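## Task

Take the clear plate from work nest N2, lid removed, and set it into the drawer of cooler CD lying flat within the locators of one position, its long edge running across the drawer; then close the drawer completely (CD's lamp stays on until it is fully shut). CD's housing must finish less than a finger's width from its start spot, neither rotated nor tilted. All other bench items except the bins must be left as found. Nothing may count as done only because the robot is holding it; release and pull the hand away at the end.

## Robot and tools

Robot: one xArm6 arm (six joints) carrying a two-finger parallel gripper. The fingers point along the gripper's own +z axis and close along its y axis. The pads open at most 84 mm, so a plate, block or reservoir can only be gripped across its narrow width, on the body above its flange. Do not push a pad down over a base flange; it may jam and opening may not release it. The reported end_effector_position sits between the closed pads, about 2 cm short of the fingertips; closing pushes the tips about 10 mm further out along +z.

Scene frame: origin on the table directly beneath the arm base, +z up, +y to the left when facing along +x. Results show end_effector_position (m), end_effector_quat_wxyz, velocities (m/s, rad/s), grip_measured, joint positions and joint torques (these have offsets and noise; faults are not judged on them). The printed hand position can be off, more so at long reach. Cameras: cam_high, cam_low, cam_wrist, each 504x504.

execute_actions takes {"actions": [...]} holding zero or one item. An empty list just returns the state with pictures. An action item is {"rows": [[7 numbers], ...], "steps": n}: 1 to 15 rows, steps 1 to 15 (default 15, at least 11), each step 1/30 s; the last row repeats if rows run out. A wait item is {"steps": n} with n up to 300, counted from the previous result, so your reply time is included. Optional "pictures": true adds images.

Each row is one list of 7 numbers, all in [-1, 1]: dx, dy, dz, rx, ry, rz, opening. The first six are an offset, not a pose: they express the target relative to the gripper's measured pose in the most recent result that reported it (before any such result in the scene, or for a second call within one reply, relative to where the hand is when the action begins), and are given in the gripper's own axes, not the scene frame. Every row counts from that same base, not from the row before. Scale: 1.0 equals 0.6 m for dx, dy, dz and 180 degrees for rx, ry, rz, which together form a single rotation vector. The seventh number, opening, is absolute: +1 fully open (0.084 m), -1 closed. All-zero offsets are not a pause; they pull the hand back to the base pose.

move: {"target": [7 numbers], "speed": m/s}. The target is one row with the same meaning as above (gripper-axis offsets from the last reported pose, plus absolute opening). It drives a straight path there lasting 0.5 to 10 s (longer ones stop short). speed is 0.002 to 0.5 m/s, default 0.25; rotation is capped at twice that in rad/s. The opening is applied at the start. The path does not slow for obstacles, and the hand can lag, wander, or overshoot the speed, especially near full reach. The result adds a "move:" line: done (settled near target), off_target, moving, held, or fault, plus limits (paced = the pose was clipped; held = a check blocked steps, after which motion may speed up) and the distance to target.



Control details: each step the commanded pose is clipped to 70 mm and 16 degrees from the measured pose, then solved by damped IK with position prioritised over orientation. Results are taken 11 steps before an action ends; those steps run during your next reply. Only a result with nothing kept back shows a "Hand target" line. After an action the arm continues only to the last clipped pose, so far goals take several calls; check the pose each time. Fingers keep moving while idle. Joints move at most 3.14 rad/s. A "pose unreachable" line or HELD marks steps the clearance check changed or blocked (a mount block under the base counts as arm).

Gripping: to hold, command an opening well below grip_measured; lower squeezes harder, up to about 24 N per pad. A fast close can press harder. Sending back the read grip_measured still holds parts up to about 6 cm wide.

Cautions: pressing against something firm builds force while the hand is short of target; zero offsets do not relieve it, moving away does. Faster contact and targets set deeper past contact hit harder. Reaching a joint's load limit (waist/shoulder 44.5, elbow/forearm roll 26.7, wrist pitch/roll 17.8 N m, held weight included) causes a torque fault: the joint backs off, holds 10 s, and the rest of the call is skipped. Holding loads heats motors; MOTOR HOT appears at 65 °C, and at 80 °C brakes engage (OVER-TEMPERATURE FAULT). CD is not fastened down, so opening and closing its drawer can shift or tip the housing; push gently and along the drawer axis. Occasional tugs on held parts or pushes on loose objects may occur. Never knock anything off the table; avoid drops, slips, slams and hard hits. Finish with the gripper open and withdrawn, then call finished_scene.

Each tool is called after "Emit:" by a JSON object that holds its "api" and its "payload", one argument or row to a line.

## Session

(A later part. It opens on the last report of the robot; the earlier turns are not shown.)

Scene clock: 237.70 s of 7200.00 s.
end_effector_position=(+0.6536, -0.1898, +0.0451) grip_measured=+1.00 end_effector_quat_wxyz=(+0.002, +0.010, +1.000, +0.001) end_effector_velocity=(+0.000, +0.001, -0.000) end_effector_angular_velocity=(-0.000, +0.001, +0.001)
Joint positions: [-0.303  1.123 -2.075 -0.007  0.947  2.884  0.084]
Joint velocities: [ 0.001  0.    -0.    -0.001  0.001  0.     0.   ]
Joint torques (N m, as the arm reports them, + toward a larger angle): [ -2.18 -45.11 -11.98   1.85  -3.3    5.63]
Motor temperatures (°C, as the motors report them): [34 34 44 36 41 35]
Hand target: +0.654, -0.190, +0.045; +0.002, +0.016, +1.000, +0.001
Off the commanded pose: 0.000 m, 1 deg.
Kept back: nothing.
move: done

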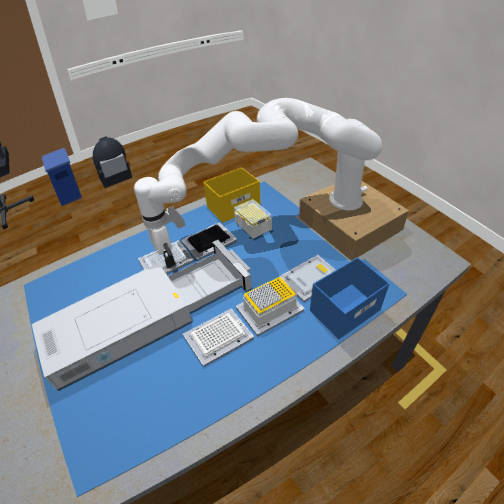

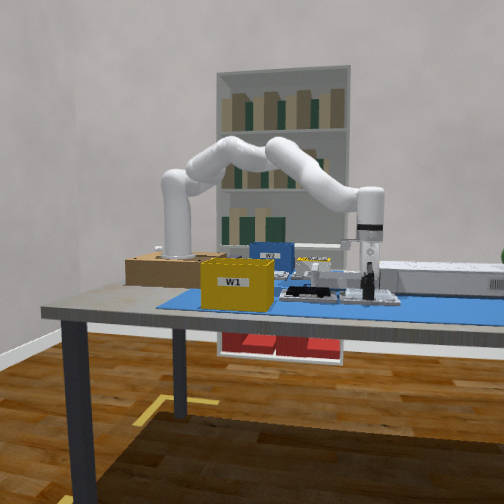

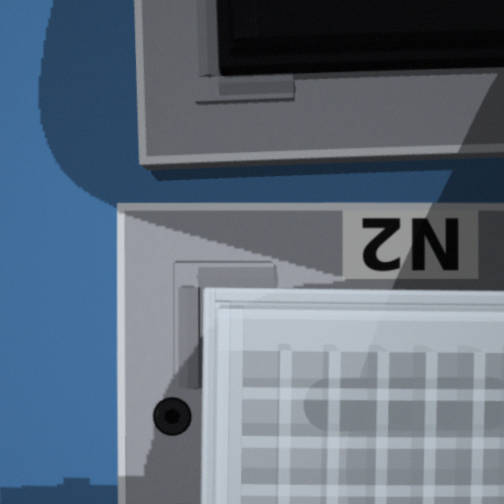

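Emit:
{"api": "move", "payload": {
  "target": [0,0,-0.002,0,0,0.008,1],
  "speed": 0.006
}}

Emit:
{"api": "move", "payload": {
  "target": [0,0,-0.002,0,0,0.008,1],
  "speed": 0.006
}}

Scene clock: 240.50 s of 7200.00 s.
end_effector_position=(+0.6533, -0.1898, +0.0458) grip_measured=+1.00 end_effector_quat_wxyz=(+0.001, +0.016, +1.000, +0.001) end_effector_velocity=(-0.000, -0.000, +0.000) end_effector_angular_velocity=(-0.000, +0.000, -0.005)
Joint positions: [-0.303  1.121 -2.073 -0.007  0.948  2.896  0.084]
Joint velocities: [-0.    -0.     0.    -0.     0.     0.005  0.   ]
Joint torques (N m, as the arm reports them, + toward a larger angle): [ -3.03 -59.12 -13.24   1.96  -1.2    5.85]
Motor temperatures (°C, as the motors report them): [34 34 44 36 41 35]
Hand target: +0.654, -0.190, +0.046; +0.002, +0.022, +1.000, +0.001
Off the commanded pose: 0.001 m, 1 deg.
Kept back: nothing.
move: done

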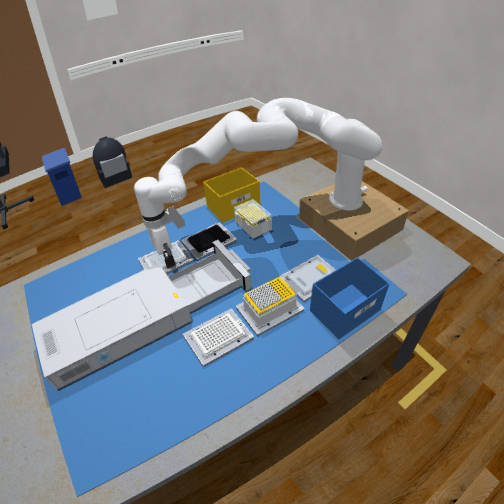

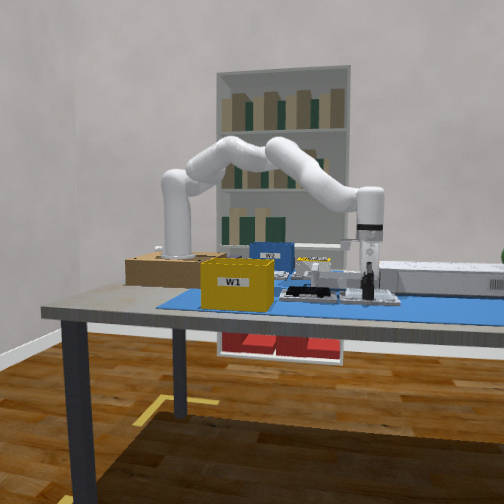

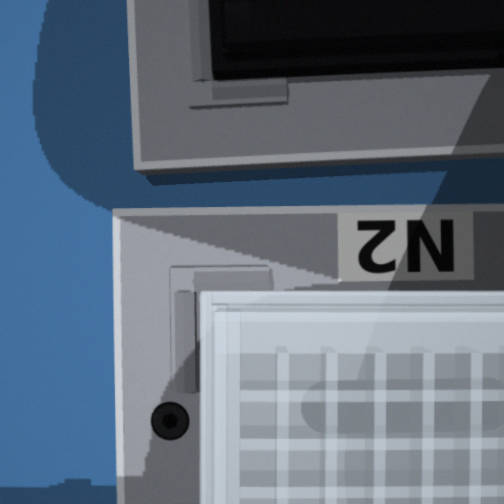

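Scene clock: 242.80 s of 7200.00 s.
end_effector_position=(+0.6530, -0.1898, +0.0465) grip_measured=+1.00 end_effector_quat_wxyz=(+0.001, +0.022, +1.000, +0.001) end_effector_velocity=(+0.001, -0.000, +0.001) end_effector_angular_velocity=(-0.001, -0.002, -0.001)
Joint positions: [-0.303  1.119 -2.071 -0.007  0.949  2.908  0.084]
Joint velocities: [ 0.    -0.001 -0.001 -0.001 -0.     0.001  0.   ]
Joint torques (N m, as the arm reports them, + toward a larger angle): [ -1.2  -68.29 -14.19   2.3   -0.51   6.12]
Motor temperatures (°C, as the motors report them): [34 34 44 36 41 35]
Hand target: +0.653, -0.190, +0.047; +0.001, +0.029, +1.000, +0.001
Off the commanded pose: 0.001 m, 1 deg.
Kept back: nothing.
move: done

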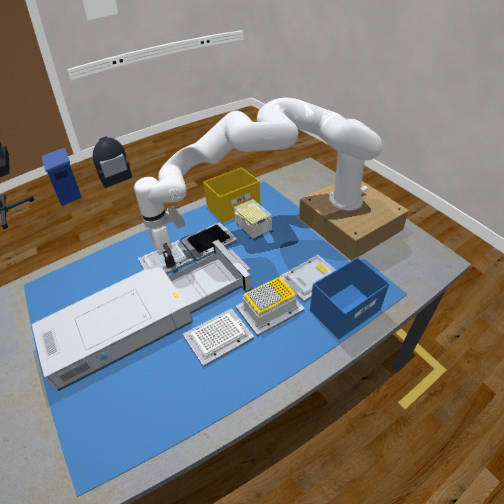

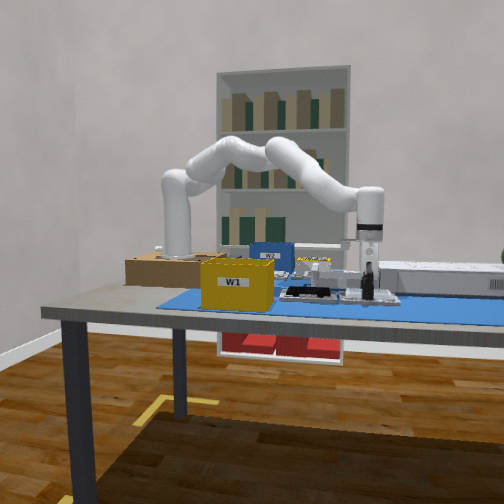

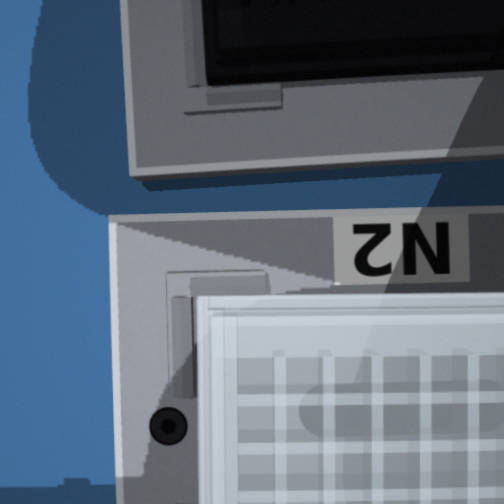

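Emit:
{"api": "move", "payload": {
  "target": [0,0,-0.0015,0,0,0.008,1],
  "speed": 0.006
}}

Emit:
{"api": "move", "payload": {
  "target": [0,0,-0.0015,0,0,0.008,1],
  "speed": 0.006
}}

Scene clock: 245.53 s of 7200.00 s.
end_effector_position=(+0.6527, -0.1897, +0.0472) grip_measured=+1.00 end_effector_quat_wxyz=(+0.001, +0.028, +1.000, +0.001) end_effector_velocity=(+0.000, -0.001, +0.001) end_effector_angular_velocity=(+0.001, -0.002, -0.005)
Joint positions: [-0.303  1.117 -2.07  -0.007  0.951  2.919  0.084]
Joint velocities: [-0.001 -0.001 -0.001  0.002 -0.     0.002  0.   ]
Joint torques (N m, as the arm reports them, + toward a larger angle): [ -0.77 -72.75 -15.99   2.97  -0.83   6.6 ]
Motor temperatures (°C, as the motors report them): [34 34 44 36 41 35]
Hand target: +0.653, -0.190, +0.047; +0.001, +0.035, +0.999, +0.001
Off the commanded pose: 0.000 m, 1 deg.
Kept back: nothing.
move: done

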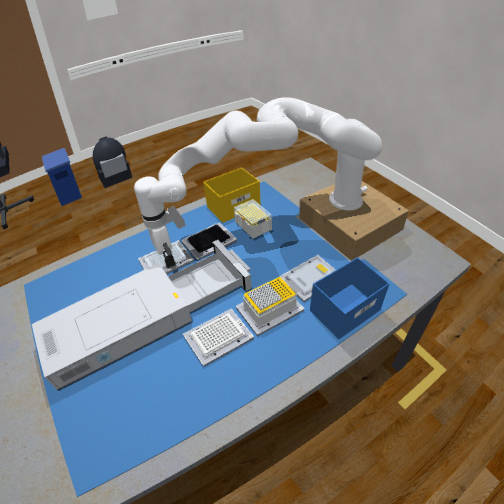

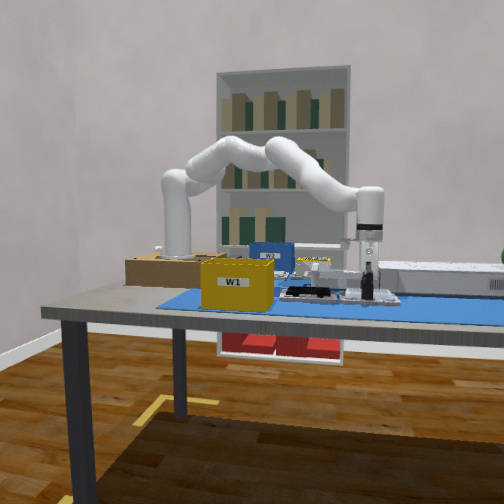

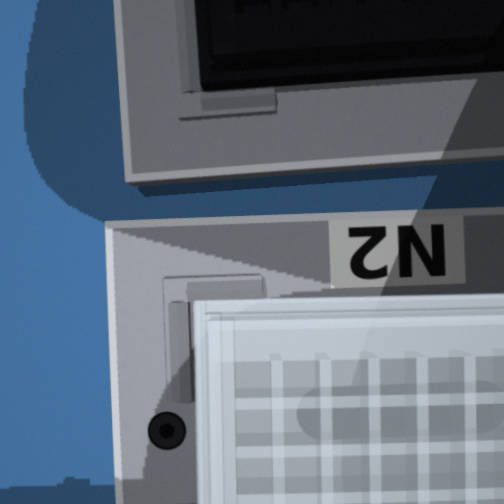

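Scene clock: 247.83 s of 7200.00 s.
end_effector_position=(+0.6527, -0.1898, +0.0480) grip_measured=+1.00 end_effector_quat_wxyz=(+0.001, +0.033, +0.999, +0.001) end_effector_velocity=(+0.000, +0.000, +0.001) end_effector_angular_velocity=(-0.002, -0.000, +0.002)
Joint positions: [-0.303  1.115 -2.069 -0.007  0.952  2.93   0.084]
Joint velocities: [ 0.001 -0.001 -0.    -0.002  0.     0.     0.   ]
Joint torques (N m, as the arm reports them, + toward a larger angle): [  0.48 -74.69 -16.36   2.89  -0.62   6.53]
Motor temperatures (°C, as the motors report them): [34 35 45 36 41 35]
Hand target: +0.653, -0.190, +0.048; +0.001, +0.040, +0.999, +0.001
Off the commanded pose: 0.000 m, 1 deg.
Kept back: nothing.
move: done

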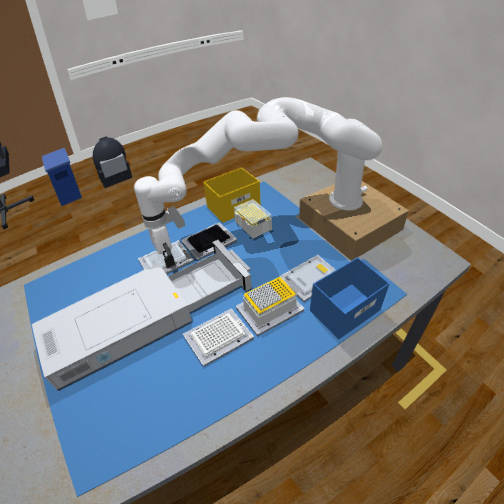

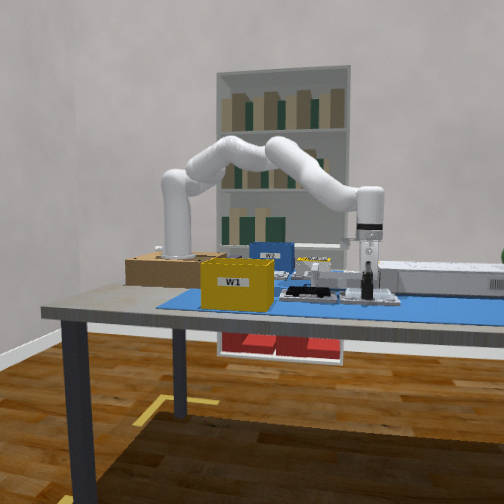

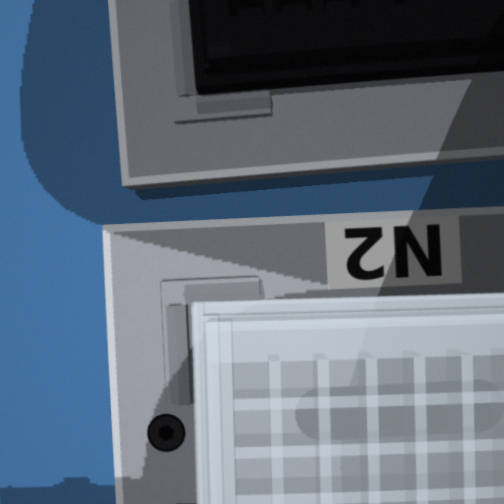

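Emit:
{"api": "move", "payload": {
  "target": [0,0,-0.004,0,0,-0.02,1],
  "speed": 0.02
}}

Emit:
{"api": "move", "payload": {
  "target": [0,0,-0.15,0,0,0,1],
  "speed": 0.08
}}

Scene clock: 257.70 s of 7200.00 s.
end_effector_position=(+0.6527, -0.1898, +0.0504) grip_measured=+1.00 end_effector_quat_wxyz=(+0.001, +0.002, +1.000, +0.001) end_effector_velocity=(-0.000, +0.000, -0.000) end_effector_angular_velocity=(+0.001, +0.000, +0.002)
Joint positions: [-0.303  1.11  -2.067 -0.007  0.955  2.867  0.084]
Joint velocities: [-0.     0.    -0.     0.001  0.    -0.003  0.   ]
Joint torques (N m, as the arm reports them, + toward a larger angle): [  1.35 -54.92 -11.55  -0.42  -1.26   0.03]
Motor temperatures (°C, as the motors report them): [34 35 46 36 41 36]
Hand target: +0.653, -0.190, +0.050; +0.001, +0.002, +1.000, +0.001
Off the commanded pose: 0.000 m, 0 deg.
Kept back: nothing.
After step 90, 5.07 s passed at rest.
move: done

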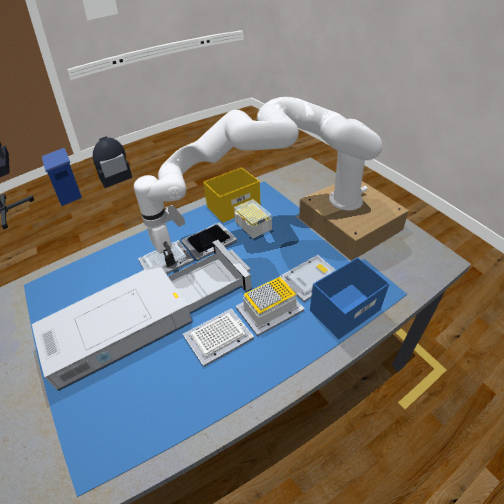

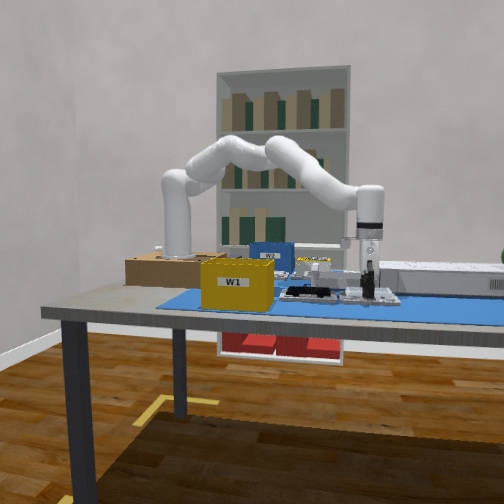

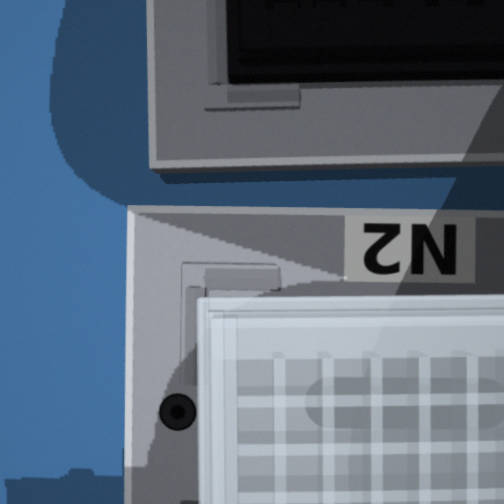

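Scene clock: 259.13 s of 7200.00 s.
end_effector_position=(+0.6524, -0.1896, +0.1398) grip_measured=+1.00 end_effector_quat_wxyz=(+0.000, +0.002, +1.000, +0.001) end_effector_velocity=(-0.006, +0.001, -0.009) end_effector_angular_velocity=(+0.006, +0.020, +0.001)
Joint positions: [-0.302  0.953 -2.05  -0.006  1.096  2.867  0.084]
Joint velocities: [-0.001  0.008  0.008  0.001  0.004 -0.001  0.   ]
Joint torques (N m, as the arm reports them, + toward a larger angle): [  0.98 -54.56 -12.52  -0.39  -1.5   -0.21]
Motor temperatures (°C, as the motors report them): [34 35 45 36 41 36]
Hand target: +0.653, -0.190, +0.140; +0.001, +0.002, +1.000, +0.001
Off the commanded pose: 0.001 m, 0 deg.
Kept back: nothing.
move: done

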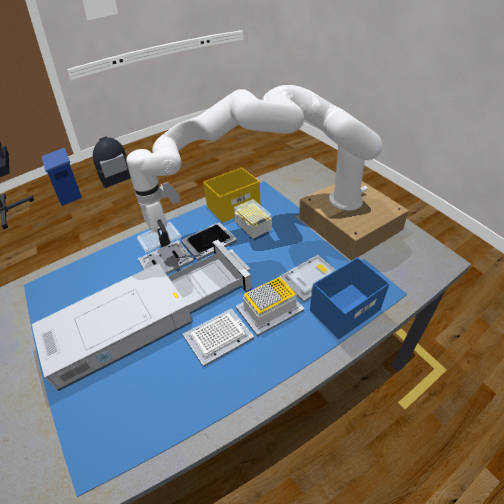

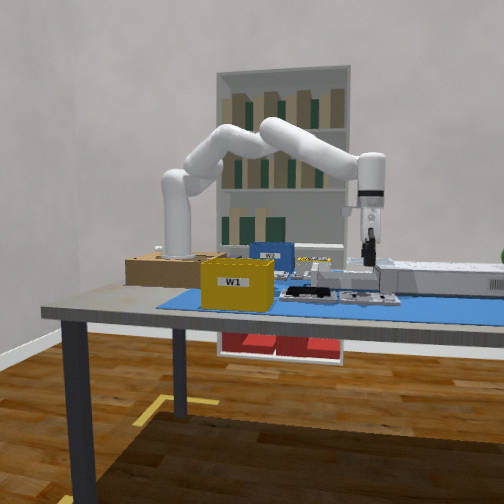

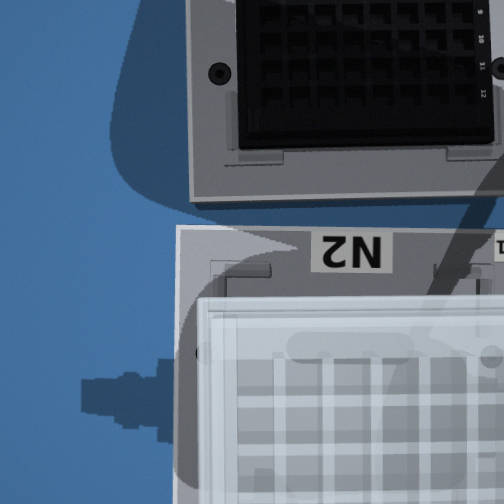

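Emit:
{"api": "move", "payload": {
  "target": [0.75,-0.233,-0.2,0,0,0,1],
  "speed": 0.2
}}

Scene clock: 264.23 s of 7200.00 s.
end_effector_position=(+0.2032, -0.3305, +0.2604) grip_measured=+1.00 end_effector_quat_wxyz=(+0.000, +0.002, +1.000, +0.000) end_effector_velocity=(-0.001, -0.001, +0.001) end_effector_angular_velocity=(-0.001, -0.001, +0.001)
Joint positions: [-1.037 -0.24  -0.719 -0.005  0.952  2.132  0.084]
Joint velocities: [-0.003 -0.002 -0.     0.001  0.001 -0.004  0.   ]
Joint torques (N m, as the arm reports them, + toward a larger angle): [  1.63 -24.12 -11.93  -0.28  -1.57  -0.49]
Motor temperatures (°C, as the motors report them): [34 35 45 36 41 35]
Hand target: +0.203, -0.331, +0.261; +0.000, +0.002, +1.000, +0.000
Off the commanded pose: 0.003 m, 0 deg.
Kept back: nothing.
move: done

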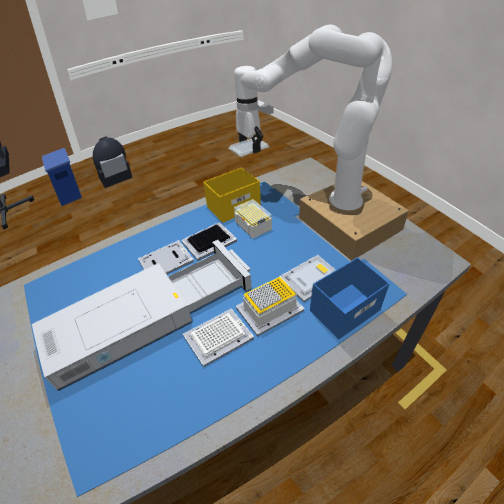

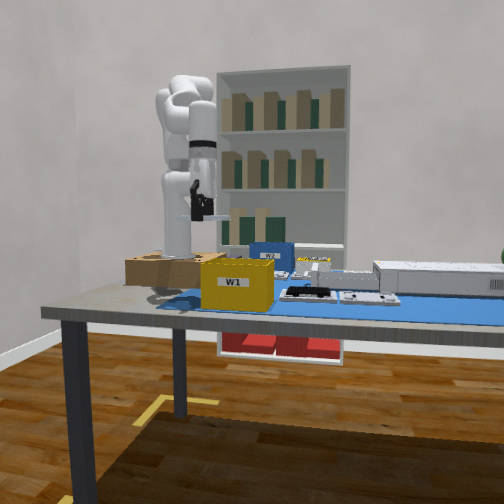

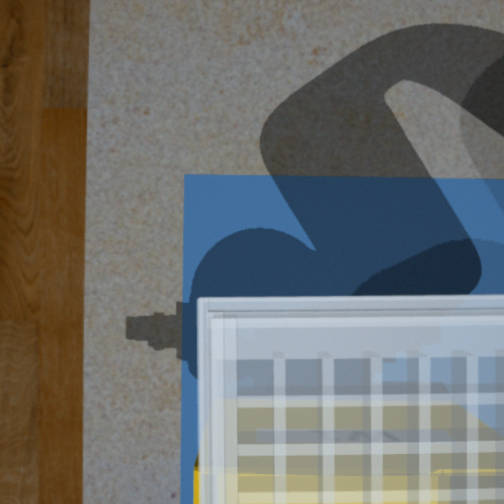

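Emit:
{"api": "move", "payload": {
  "target": [0.205,-0.116,0.1,0,0,0,1],
  "speed": 0.15
}}

Emit:
{"api": "move", "payload": {
  "target": [0,0,0.15,0,0,0,1],
  "speed": 0.12
}}

Scene clock: 268.30 s of 7200.00 s.
end_effector_position=(+0.0803, -0.4007, +0.2008) grip_measured=+1.00 end_effector_quat_wxyz=(+0.000, +0.002, +1.000, -0.001) end_effector_velocity=(-0.001, +0.000, -0.001) end_effector_angular_velocity=(+0.001, -0.000, -0.000)
Joint positions: [-1.393 -0.065 -0.708 -0.003  0.765  1.775  0.084]
Joint velocities: [-0.002  0.001  0.001  0.001 -0.001 -0.003  0.   ]
Joint torques (N m, as the arm reports them, + toward a larger angle): [  1.78 -27.79 -11.2    0.15  -1.48  -0.02]
Motor temperatures (°C, as the motors report them): [34 35 45 36 41 35]
Hand target: +0.080, -0.401, +0.201; +0.000, +0.002, +1.000, -0.000
Off the commanded pose: 0.001 m, 0 deg.
Kept back: nothing.
move: done

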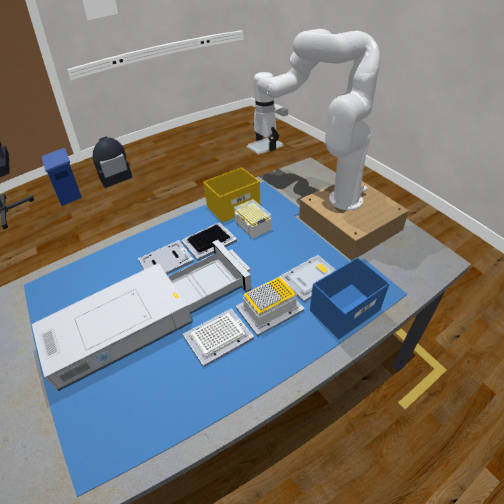

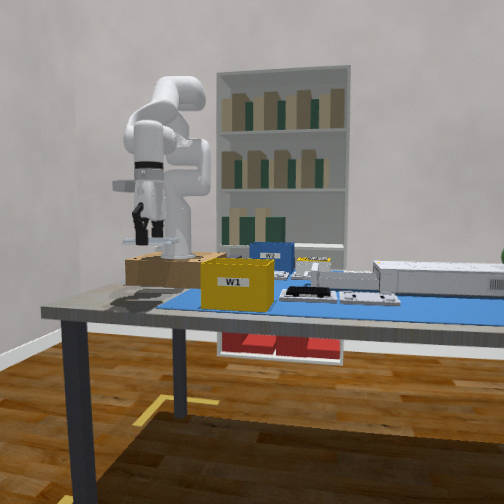

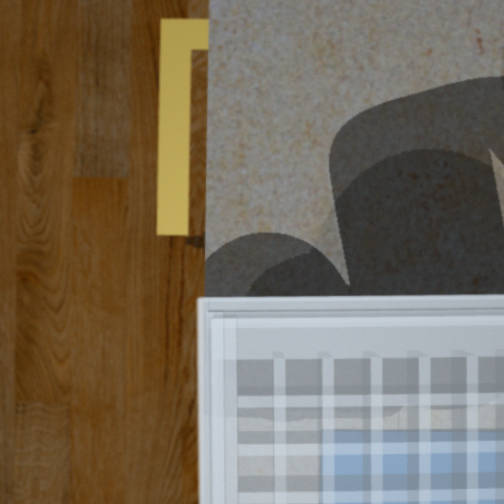

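Scene clock: 269.47 s of 7200.00 s.
end_effector_position=(+0.0800, -0.4013, +0.1112) grip_measured=+1.00 end_effector_quat_wxyz=(-0.000, +0.002, +1.000, -0.001) end_effector_velocity=(-0.000, +0.003, -0.002) end_effector_angular_velocity=(+0.007, +0.001, -0.001)
Joint positions: [-1.395  0.167 -0.66  -0.006  0.484  1.777  0.084]
Joint velocities: [ 0.     0.003  0.004  0.002 -0.    -0.     0.   ]
Joint torques (N m, as the arm reports them, + toward a larger angle): [  1.18 -30.25  -9.95  -0.26  -1.62   0.13]
Motor temperatures (°C, as the motors report them): [34 35 45 36 41 35]
Hand target: +0.080, -0.401, +0.111; -0.000, +0.002, +1.000, -0.001
Off the commanded pose: 0.001 m, 0 deg.
Kept back: nothing.
move: done

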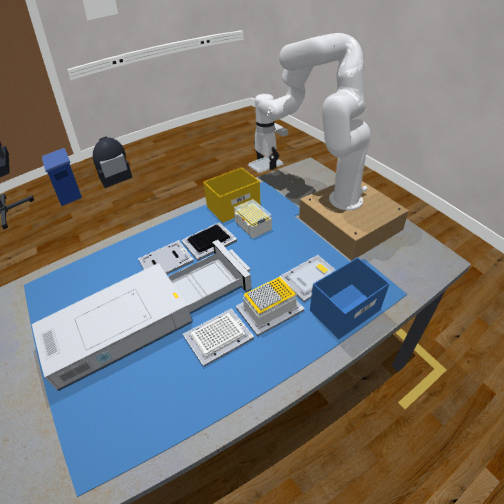

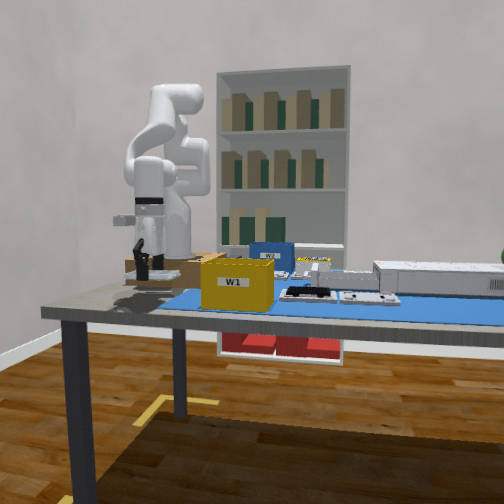

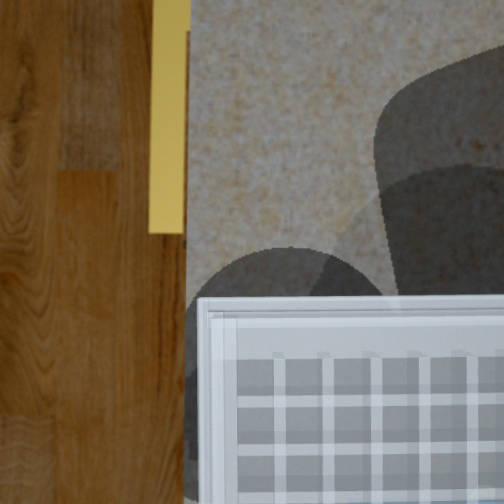

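Emit:
{"api": "move", "payload": {
  "target": [0,-0.05,0.05,-0.0833,0,0,1],
  "speed": 0.08
}}

Scene clock: 272.17 s of 7200.00 s.
end_effector_position=(+0.0803, -0.4313, +0.0813) grip_measured=+1.00 end_effector_quat_wxyz=(-0.000, +0.002, +0.992, +0.129) end_effector_velocity=(+0.001, -0.001, +0.001) end_effector_angular_velocity=(+0.000, -0.001, +0.002)
Joint positions: [-1.425  0.456 -1.039  0.055  0.832  1.699  0.084]
Joint velocities: [ 0.001  0.    -0.006  0.001  0.005 -0.002  0.   ]
Joint torques (N m, as the arm reports them, + toward a larger angle): [  1.36 -37.98  -9.25  -0.31  -1.22  -0.03]
Motor temperatures (°C, as the motors report them): [34 34 45 36 41 35]
Hand target: +0.080, -0.431, +0.081; -0.000, +0.002, +0.992, +0.129
Off the commanded pose: 0.000 m, 0 deg.
Kept back: nothing.
move: done

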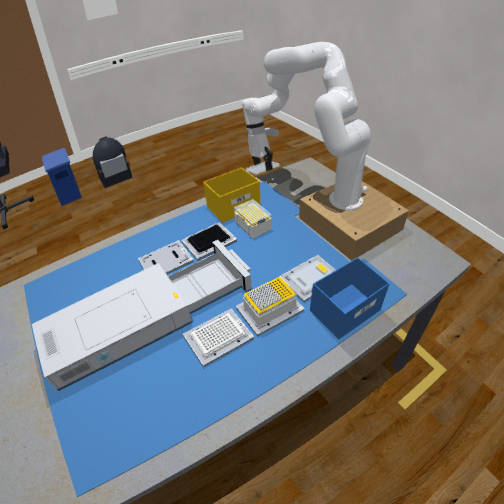

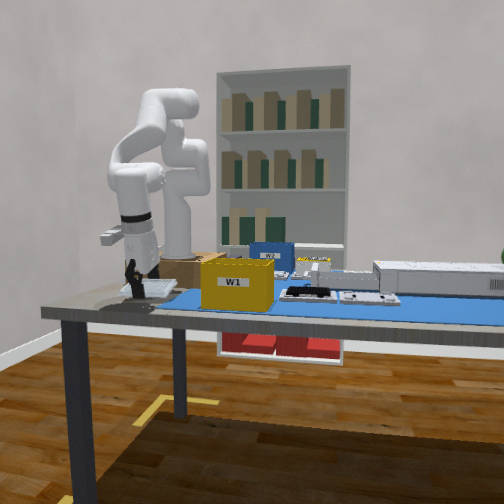

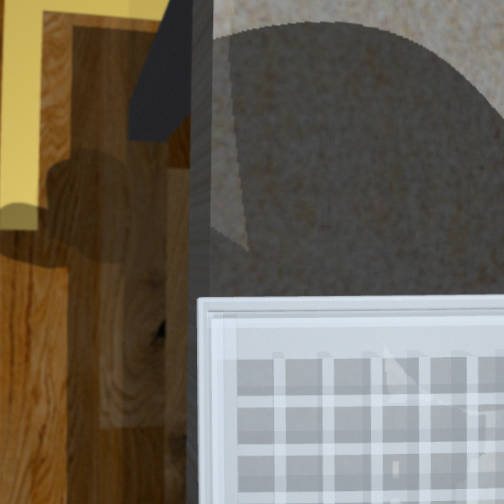

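Emit:
{"api": "move", "payload": {
  "target": [0,-0.0164,0.0612,0,0,0,1],
  "speed": 0.03
}}

Scene clock: 274.07 s of 7200.00 s.
end_effector_position=(+0.0801, -0.4315, +0.0433) grip_measured=+1.00 end_effector_quat_wxyz=(-0.000, +0.002, +0.992, +0.129) end_effector_velocity=(+0.000, -0.002, +0.001) end_effector_angular_velocity=(-0.004, -0.001, +0.001)
Joint positions: [-1.425  0.552 -1.053  0.06   0.749  1.693  0.084]
Joint velocities: [ 0.    -0.    -0.002 -0.    -0.002 -0.001  0.   ]
Joint torques (N m, as the arm reports them, + toward a larger angle): [  0.53 -39.12  -8.36  -0.1   -1.14  -0.14]
Motor temperatures (°C, as the motors report them): [34 34 45 36 41 35]
Hand target: +0.080, -0.431, +0.043; -0.000, +0.002, +0.992, +0.129
Off the commanded pose: 0.000 m, 0 deg.
Kept back: nothing.
move: done

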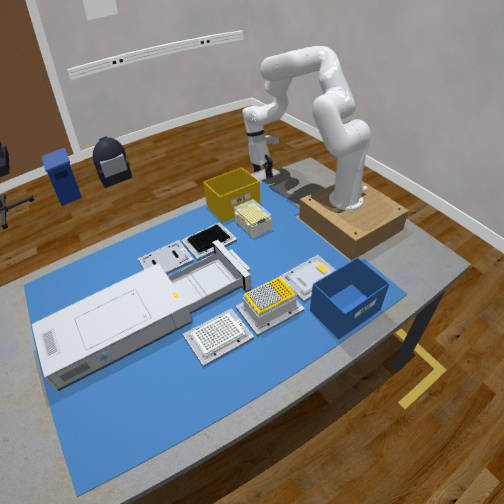

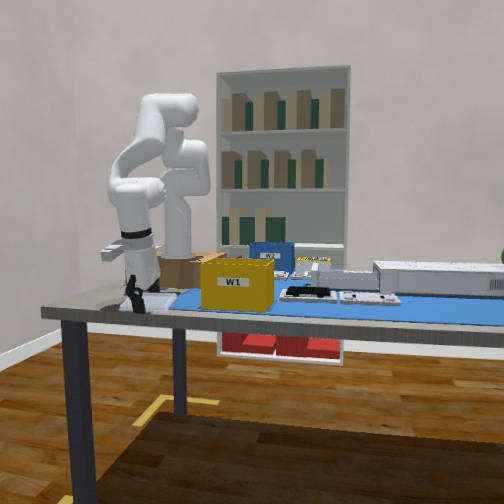

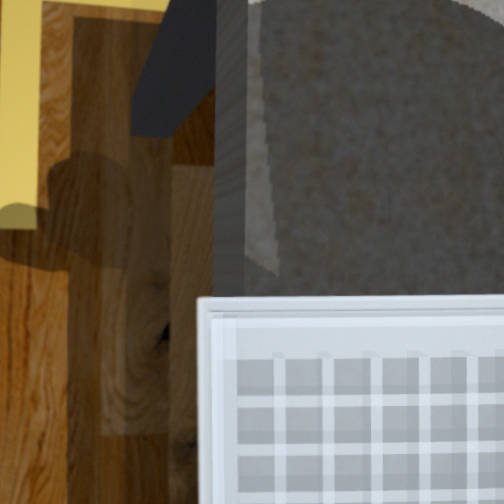

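Emit:
{"api": "move", "payload": {
  "target": [0,-0.0043,0.016,0,0,0,1],
  "speed": 0.006
}}

Scene clock: 276.23 s of 7200.00 s.
end_effector_position=(+0.0802, -0.4321, +0.0339) grip_measured=+1.00 end_effector_quat_wxyz=(-0.000, +0.002, +0.992, +0.128) end_effector_velocity=(+0.000, +0.000, -0.001) end_effector_angular_velocity=(+0.001, -0.001, -0.001)
Joint positions: [-1.424  0.578 -1.059  0.061  0.728  1.692  0.084]
Joint velocities: [ 0.     0.003 -0.     0.002 -0.001 -0.001  0.   ]
Joint torques (N m, as the arm reports them, + toward a larger angle): [  1.07 -34.93  -7.55  -0.05  -1.33  -0.33]
Motor temperatures (°C, as the motors report them): [34 34 45 36 41 35]
Hand target: +0.080, -0.432, +0.033; -0.000, +0.002, +0.992, +0.129
Off the commanded pose: 0.001 m, 0 deg.
Kept back: nothing.
move: done

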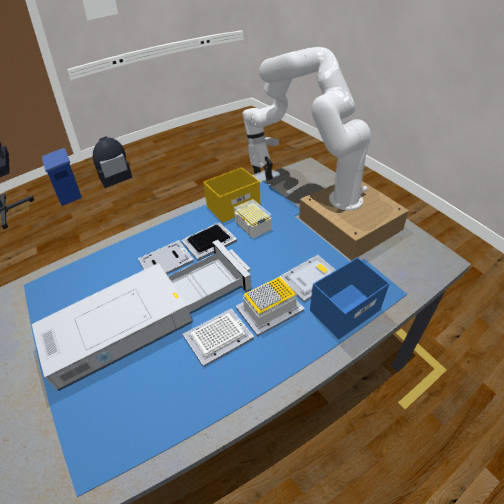

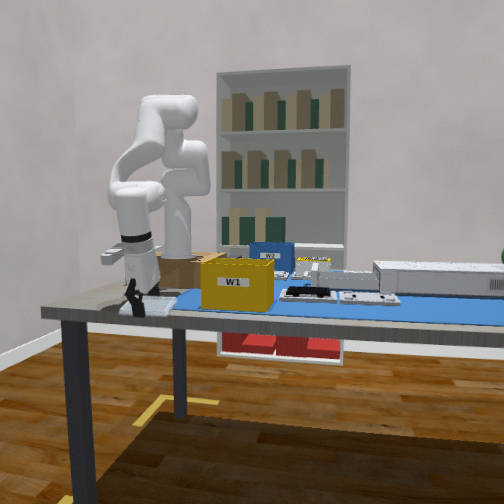

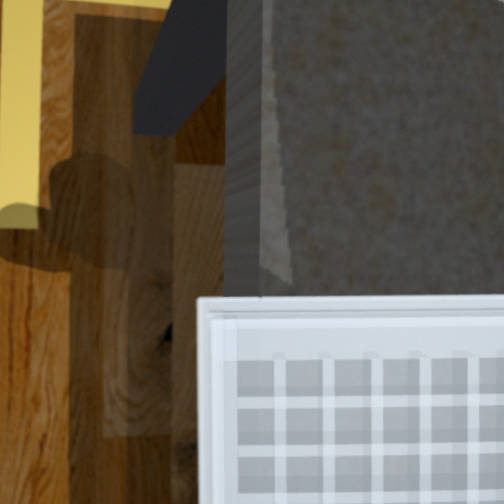

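Light contact at z≈0.034 (about 10 N). Continuing slowly.

Emit:
{"api": "move", "payload": {
  "target": [0,-0.0017,0.0065,0,0,0,1],
  "speed": 0.004
}}

Emit:
{"api": "move", "payload": {
  "target": [0,-0.0017,0.0065,0,0,0,1],
  "speed": 0.004
}}

Scene clock: 277.77 s of 7200.00 s.
end_effector_position=(+0.0805, -0.4339, +0.0315) grip_measured=+1.00 end_effector_quat_wxyz=(+0.000, +0.002, +0.992, +0.126) end_effector_velocity=(+0.000, +0.001, -0.000) end_effector_angular_velocity=(-0.001, +0.000, +0.002)
Joint positions: [-1.424  0.586 -1.063  0.062  0.72   1.691  0.084]
Joint velocities: [ 0.001 -0.001  0.004 -0.001 -0.003 -0.     0.   ]
Joint torques (N m, as the arm reports them, + toward a larger angle): [  0.86 -11.57  -2.34  -0.16  -1.37  -0.13]
Motor temperatures (°C, as the motors report them): [34 34 44 36 41 35]
Hand target: +0.080, -0.432, +0.030; -0.000, +0.002, +0.992, +0.128
Off the commanded pose: 0.002 m, 0 deg.
Kept back: nothing.
move: done

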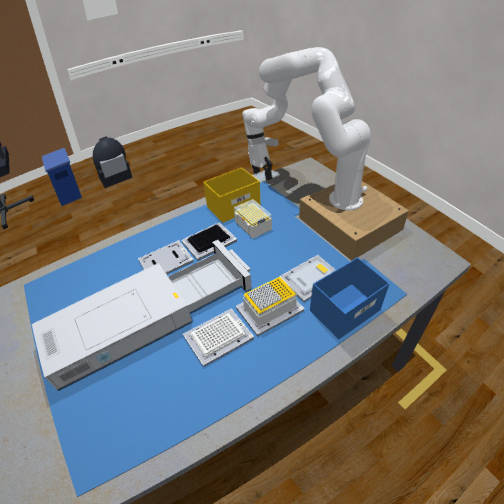

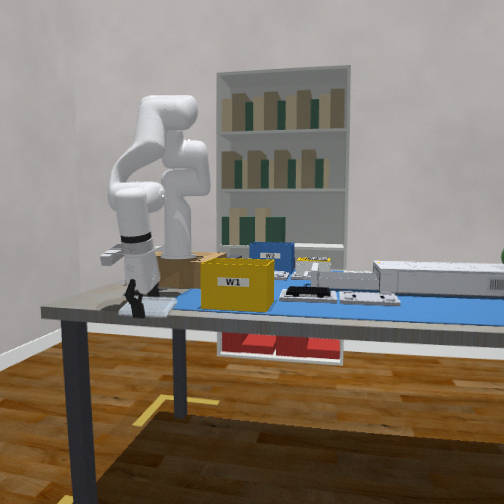

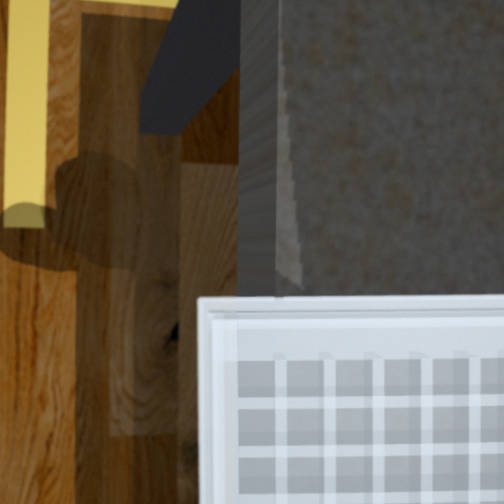

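Scene clock: 279.00 s of 7200.00 s.
end_effector_position=(+0.0808, -0.4362, +0.0305) grip_measured=+1.00 end_effector_quat_wxyz=(+0.001, +0.002, +0.992, +0.123) end_effector_velocity=(+0.000, -0.000, +0.000) end_effector_angular_velocity=(-0.001, -0.000, -0.002)
Joint positions: [-1.424  0.59  -1.066  0.062  0.712  1.69   0.084]
Joint velocities: [-0.    -0.001  0.001  0.001 -0.001  0.001  0.   ]
Joint torques (N m, as the arm reports them, + toward a larger angle): [ 1.83 -7.48 -2.36 -0.01 -1.94 -0.16]
Motor temperatures (°C, as the motors report them): [34 34 44 36 41 35]
Hand target: +0.080, -0.434, +0.027; +0.000, +0.002, +0.992, +0.126
Off the commanded pose: 0.004 m, 0 deg.
Kept back: nothing.
move: off_target

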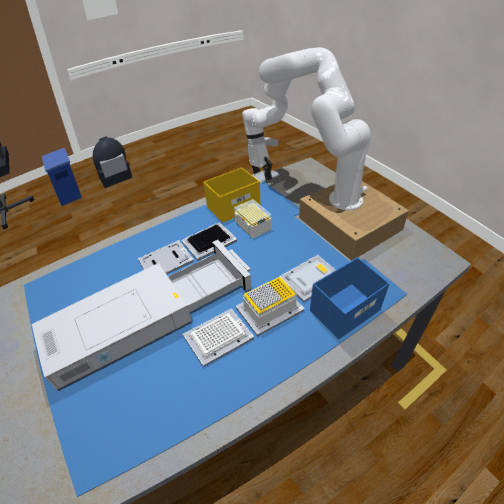

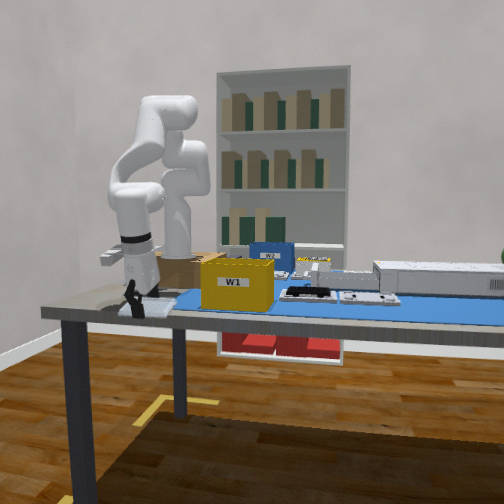

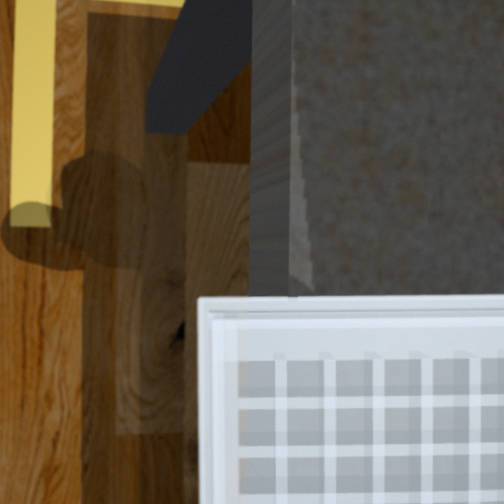

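Emit:
{"api": "move", "payload": {
  "target": [0,0.006,-0.004,0,0,0,1],
  "speed": 0.01
}}

Emit:
{"api": "move", "payload": {
  "target": [0,0.008,-0.0005,0,0,0,1],
  "speed": 0.01
}}

Scene clock: 281.80 s of 7200.00 s.
end_effector_position=(+0.0807, -0.4322, +0.0329) grip_measured=+1.00 end_effector_quat_wxyz=(+0.001, +0.002, +0.992, +0.124) end_effector_velocity=(-0.000, +0.001, +0.001) end_effector_angular_velocity=(+0.002, +0.000, -0.001)
Joint positions: [-1.423  0.576 -1.051  0.063  0.713  1.691  0.084]
Joint velocities: [-0.001 -0.003  0.001  0.     0.004  0.     0.   ]
Joint torques (N m, as the arm reports them, + toward a larger angle): [  1.83 -29.07  -3.66   0.11   0.7    0.16]
Motor temperatures (°C, as the motors report them): [34 34 44 36 41 35]
Hand target: +0.081, -0.433, +0.034; +0.001, +0.002, +0.992, +0.123
Off the commanded pose: 0.001 m, 0 deg.
Kept back: nothing.
move: done

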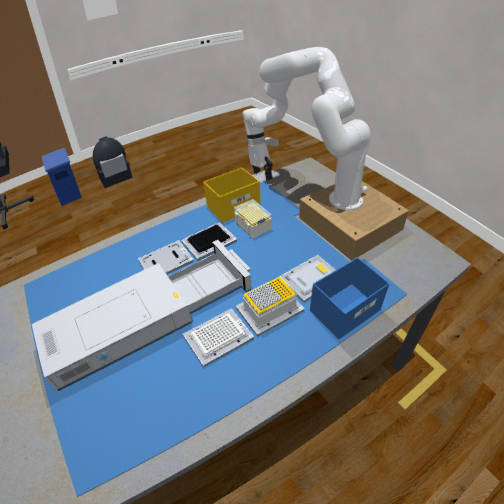

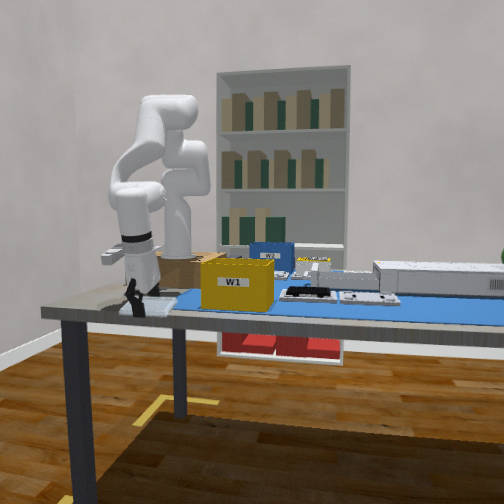

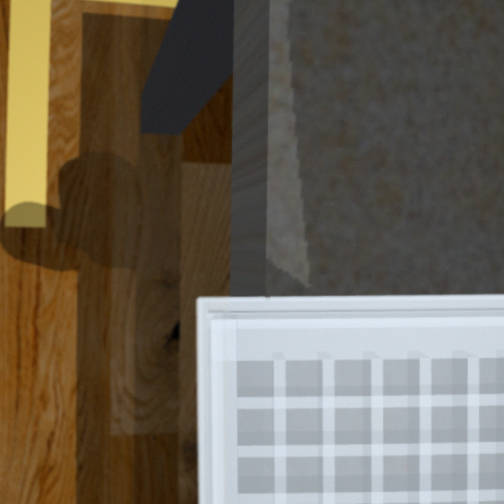

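Scene clock: 282.50 s of 7200.00 s.
end_effector_position=(+0.0807, -0.4274, +0.0341) grip_measured=+1.00 end_effector_quat_wxyz=(+0.000, +0.002, +0.992, +0.124) end_effector_velocity=(+0.000, +0.000, +0.000) end_effector_angular_velocity=(-0.001, +0.000, +0.001)
Joint positions: [-1.421  0.562 -1.031  0.064  0.707  1.692  0.084]
Joint velocities: [ 0.001 -0.001  0.001 -0.001 -0.001  0.     0.   ]
Joint torques (N m, as the arm reports them, + toward a larger angle): [  0.88 -29.86  -4.08   0.12   0.48  -0.13]
Motor temperatures (°C, as the motors report them): [34 34 44 36 41 35]
Hand target: +0.081, -0.428, +0.034; +0.001, +0.002, +0.992, +0.124
Off the commanded pose: 0.000 m, 0 deg.
Kept back: nothing.
move: done

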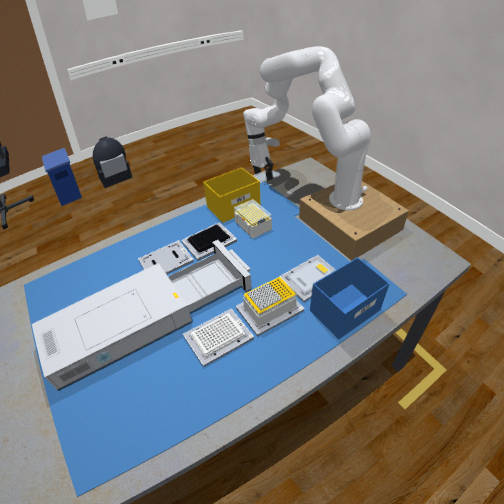

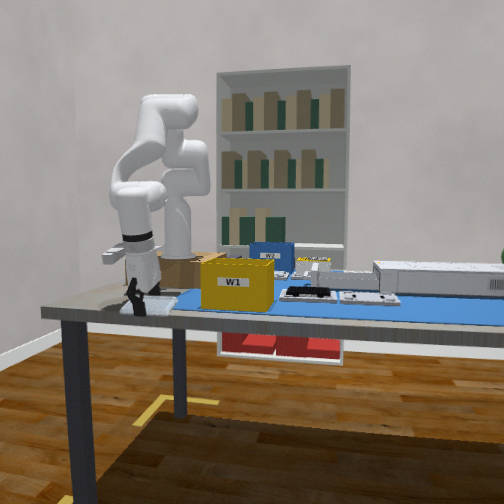

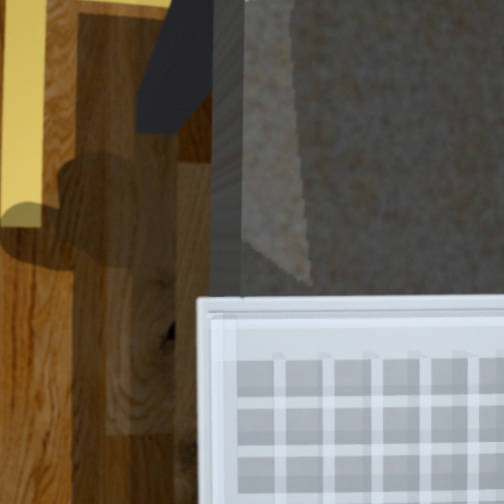

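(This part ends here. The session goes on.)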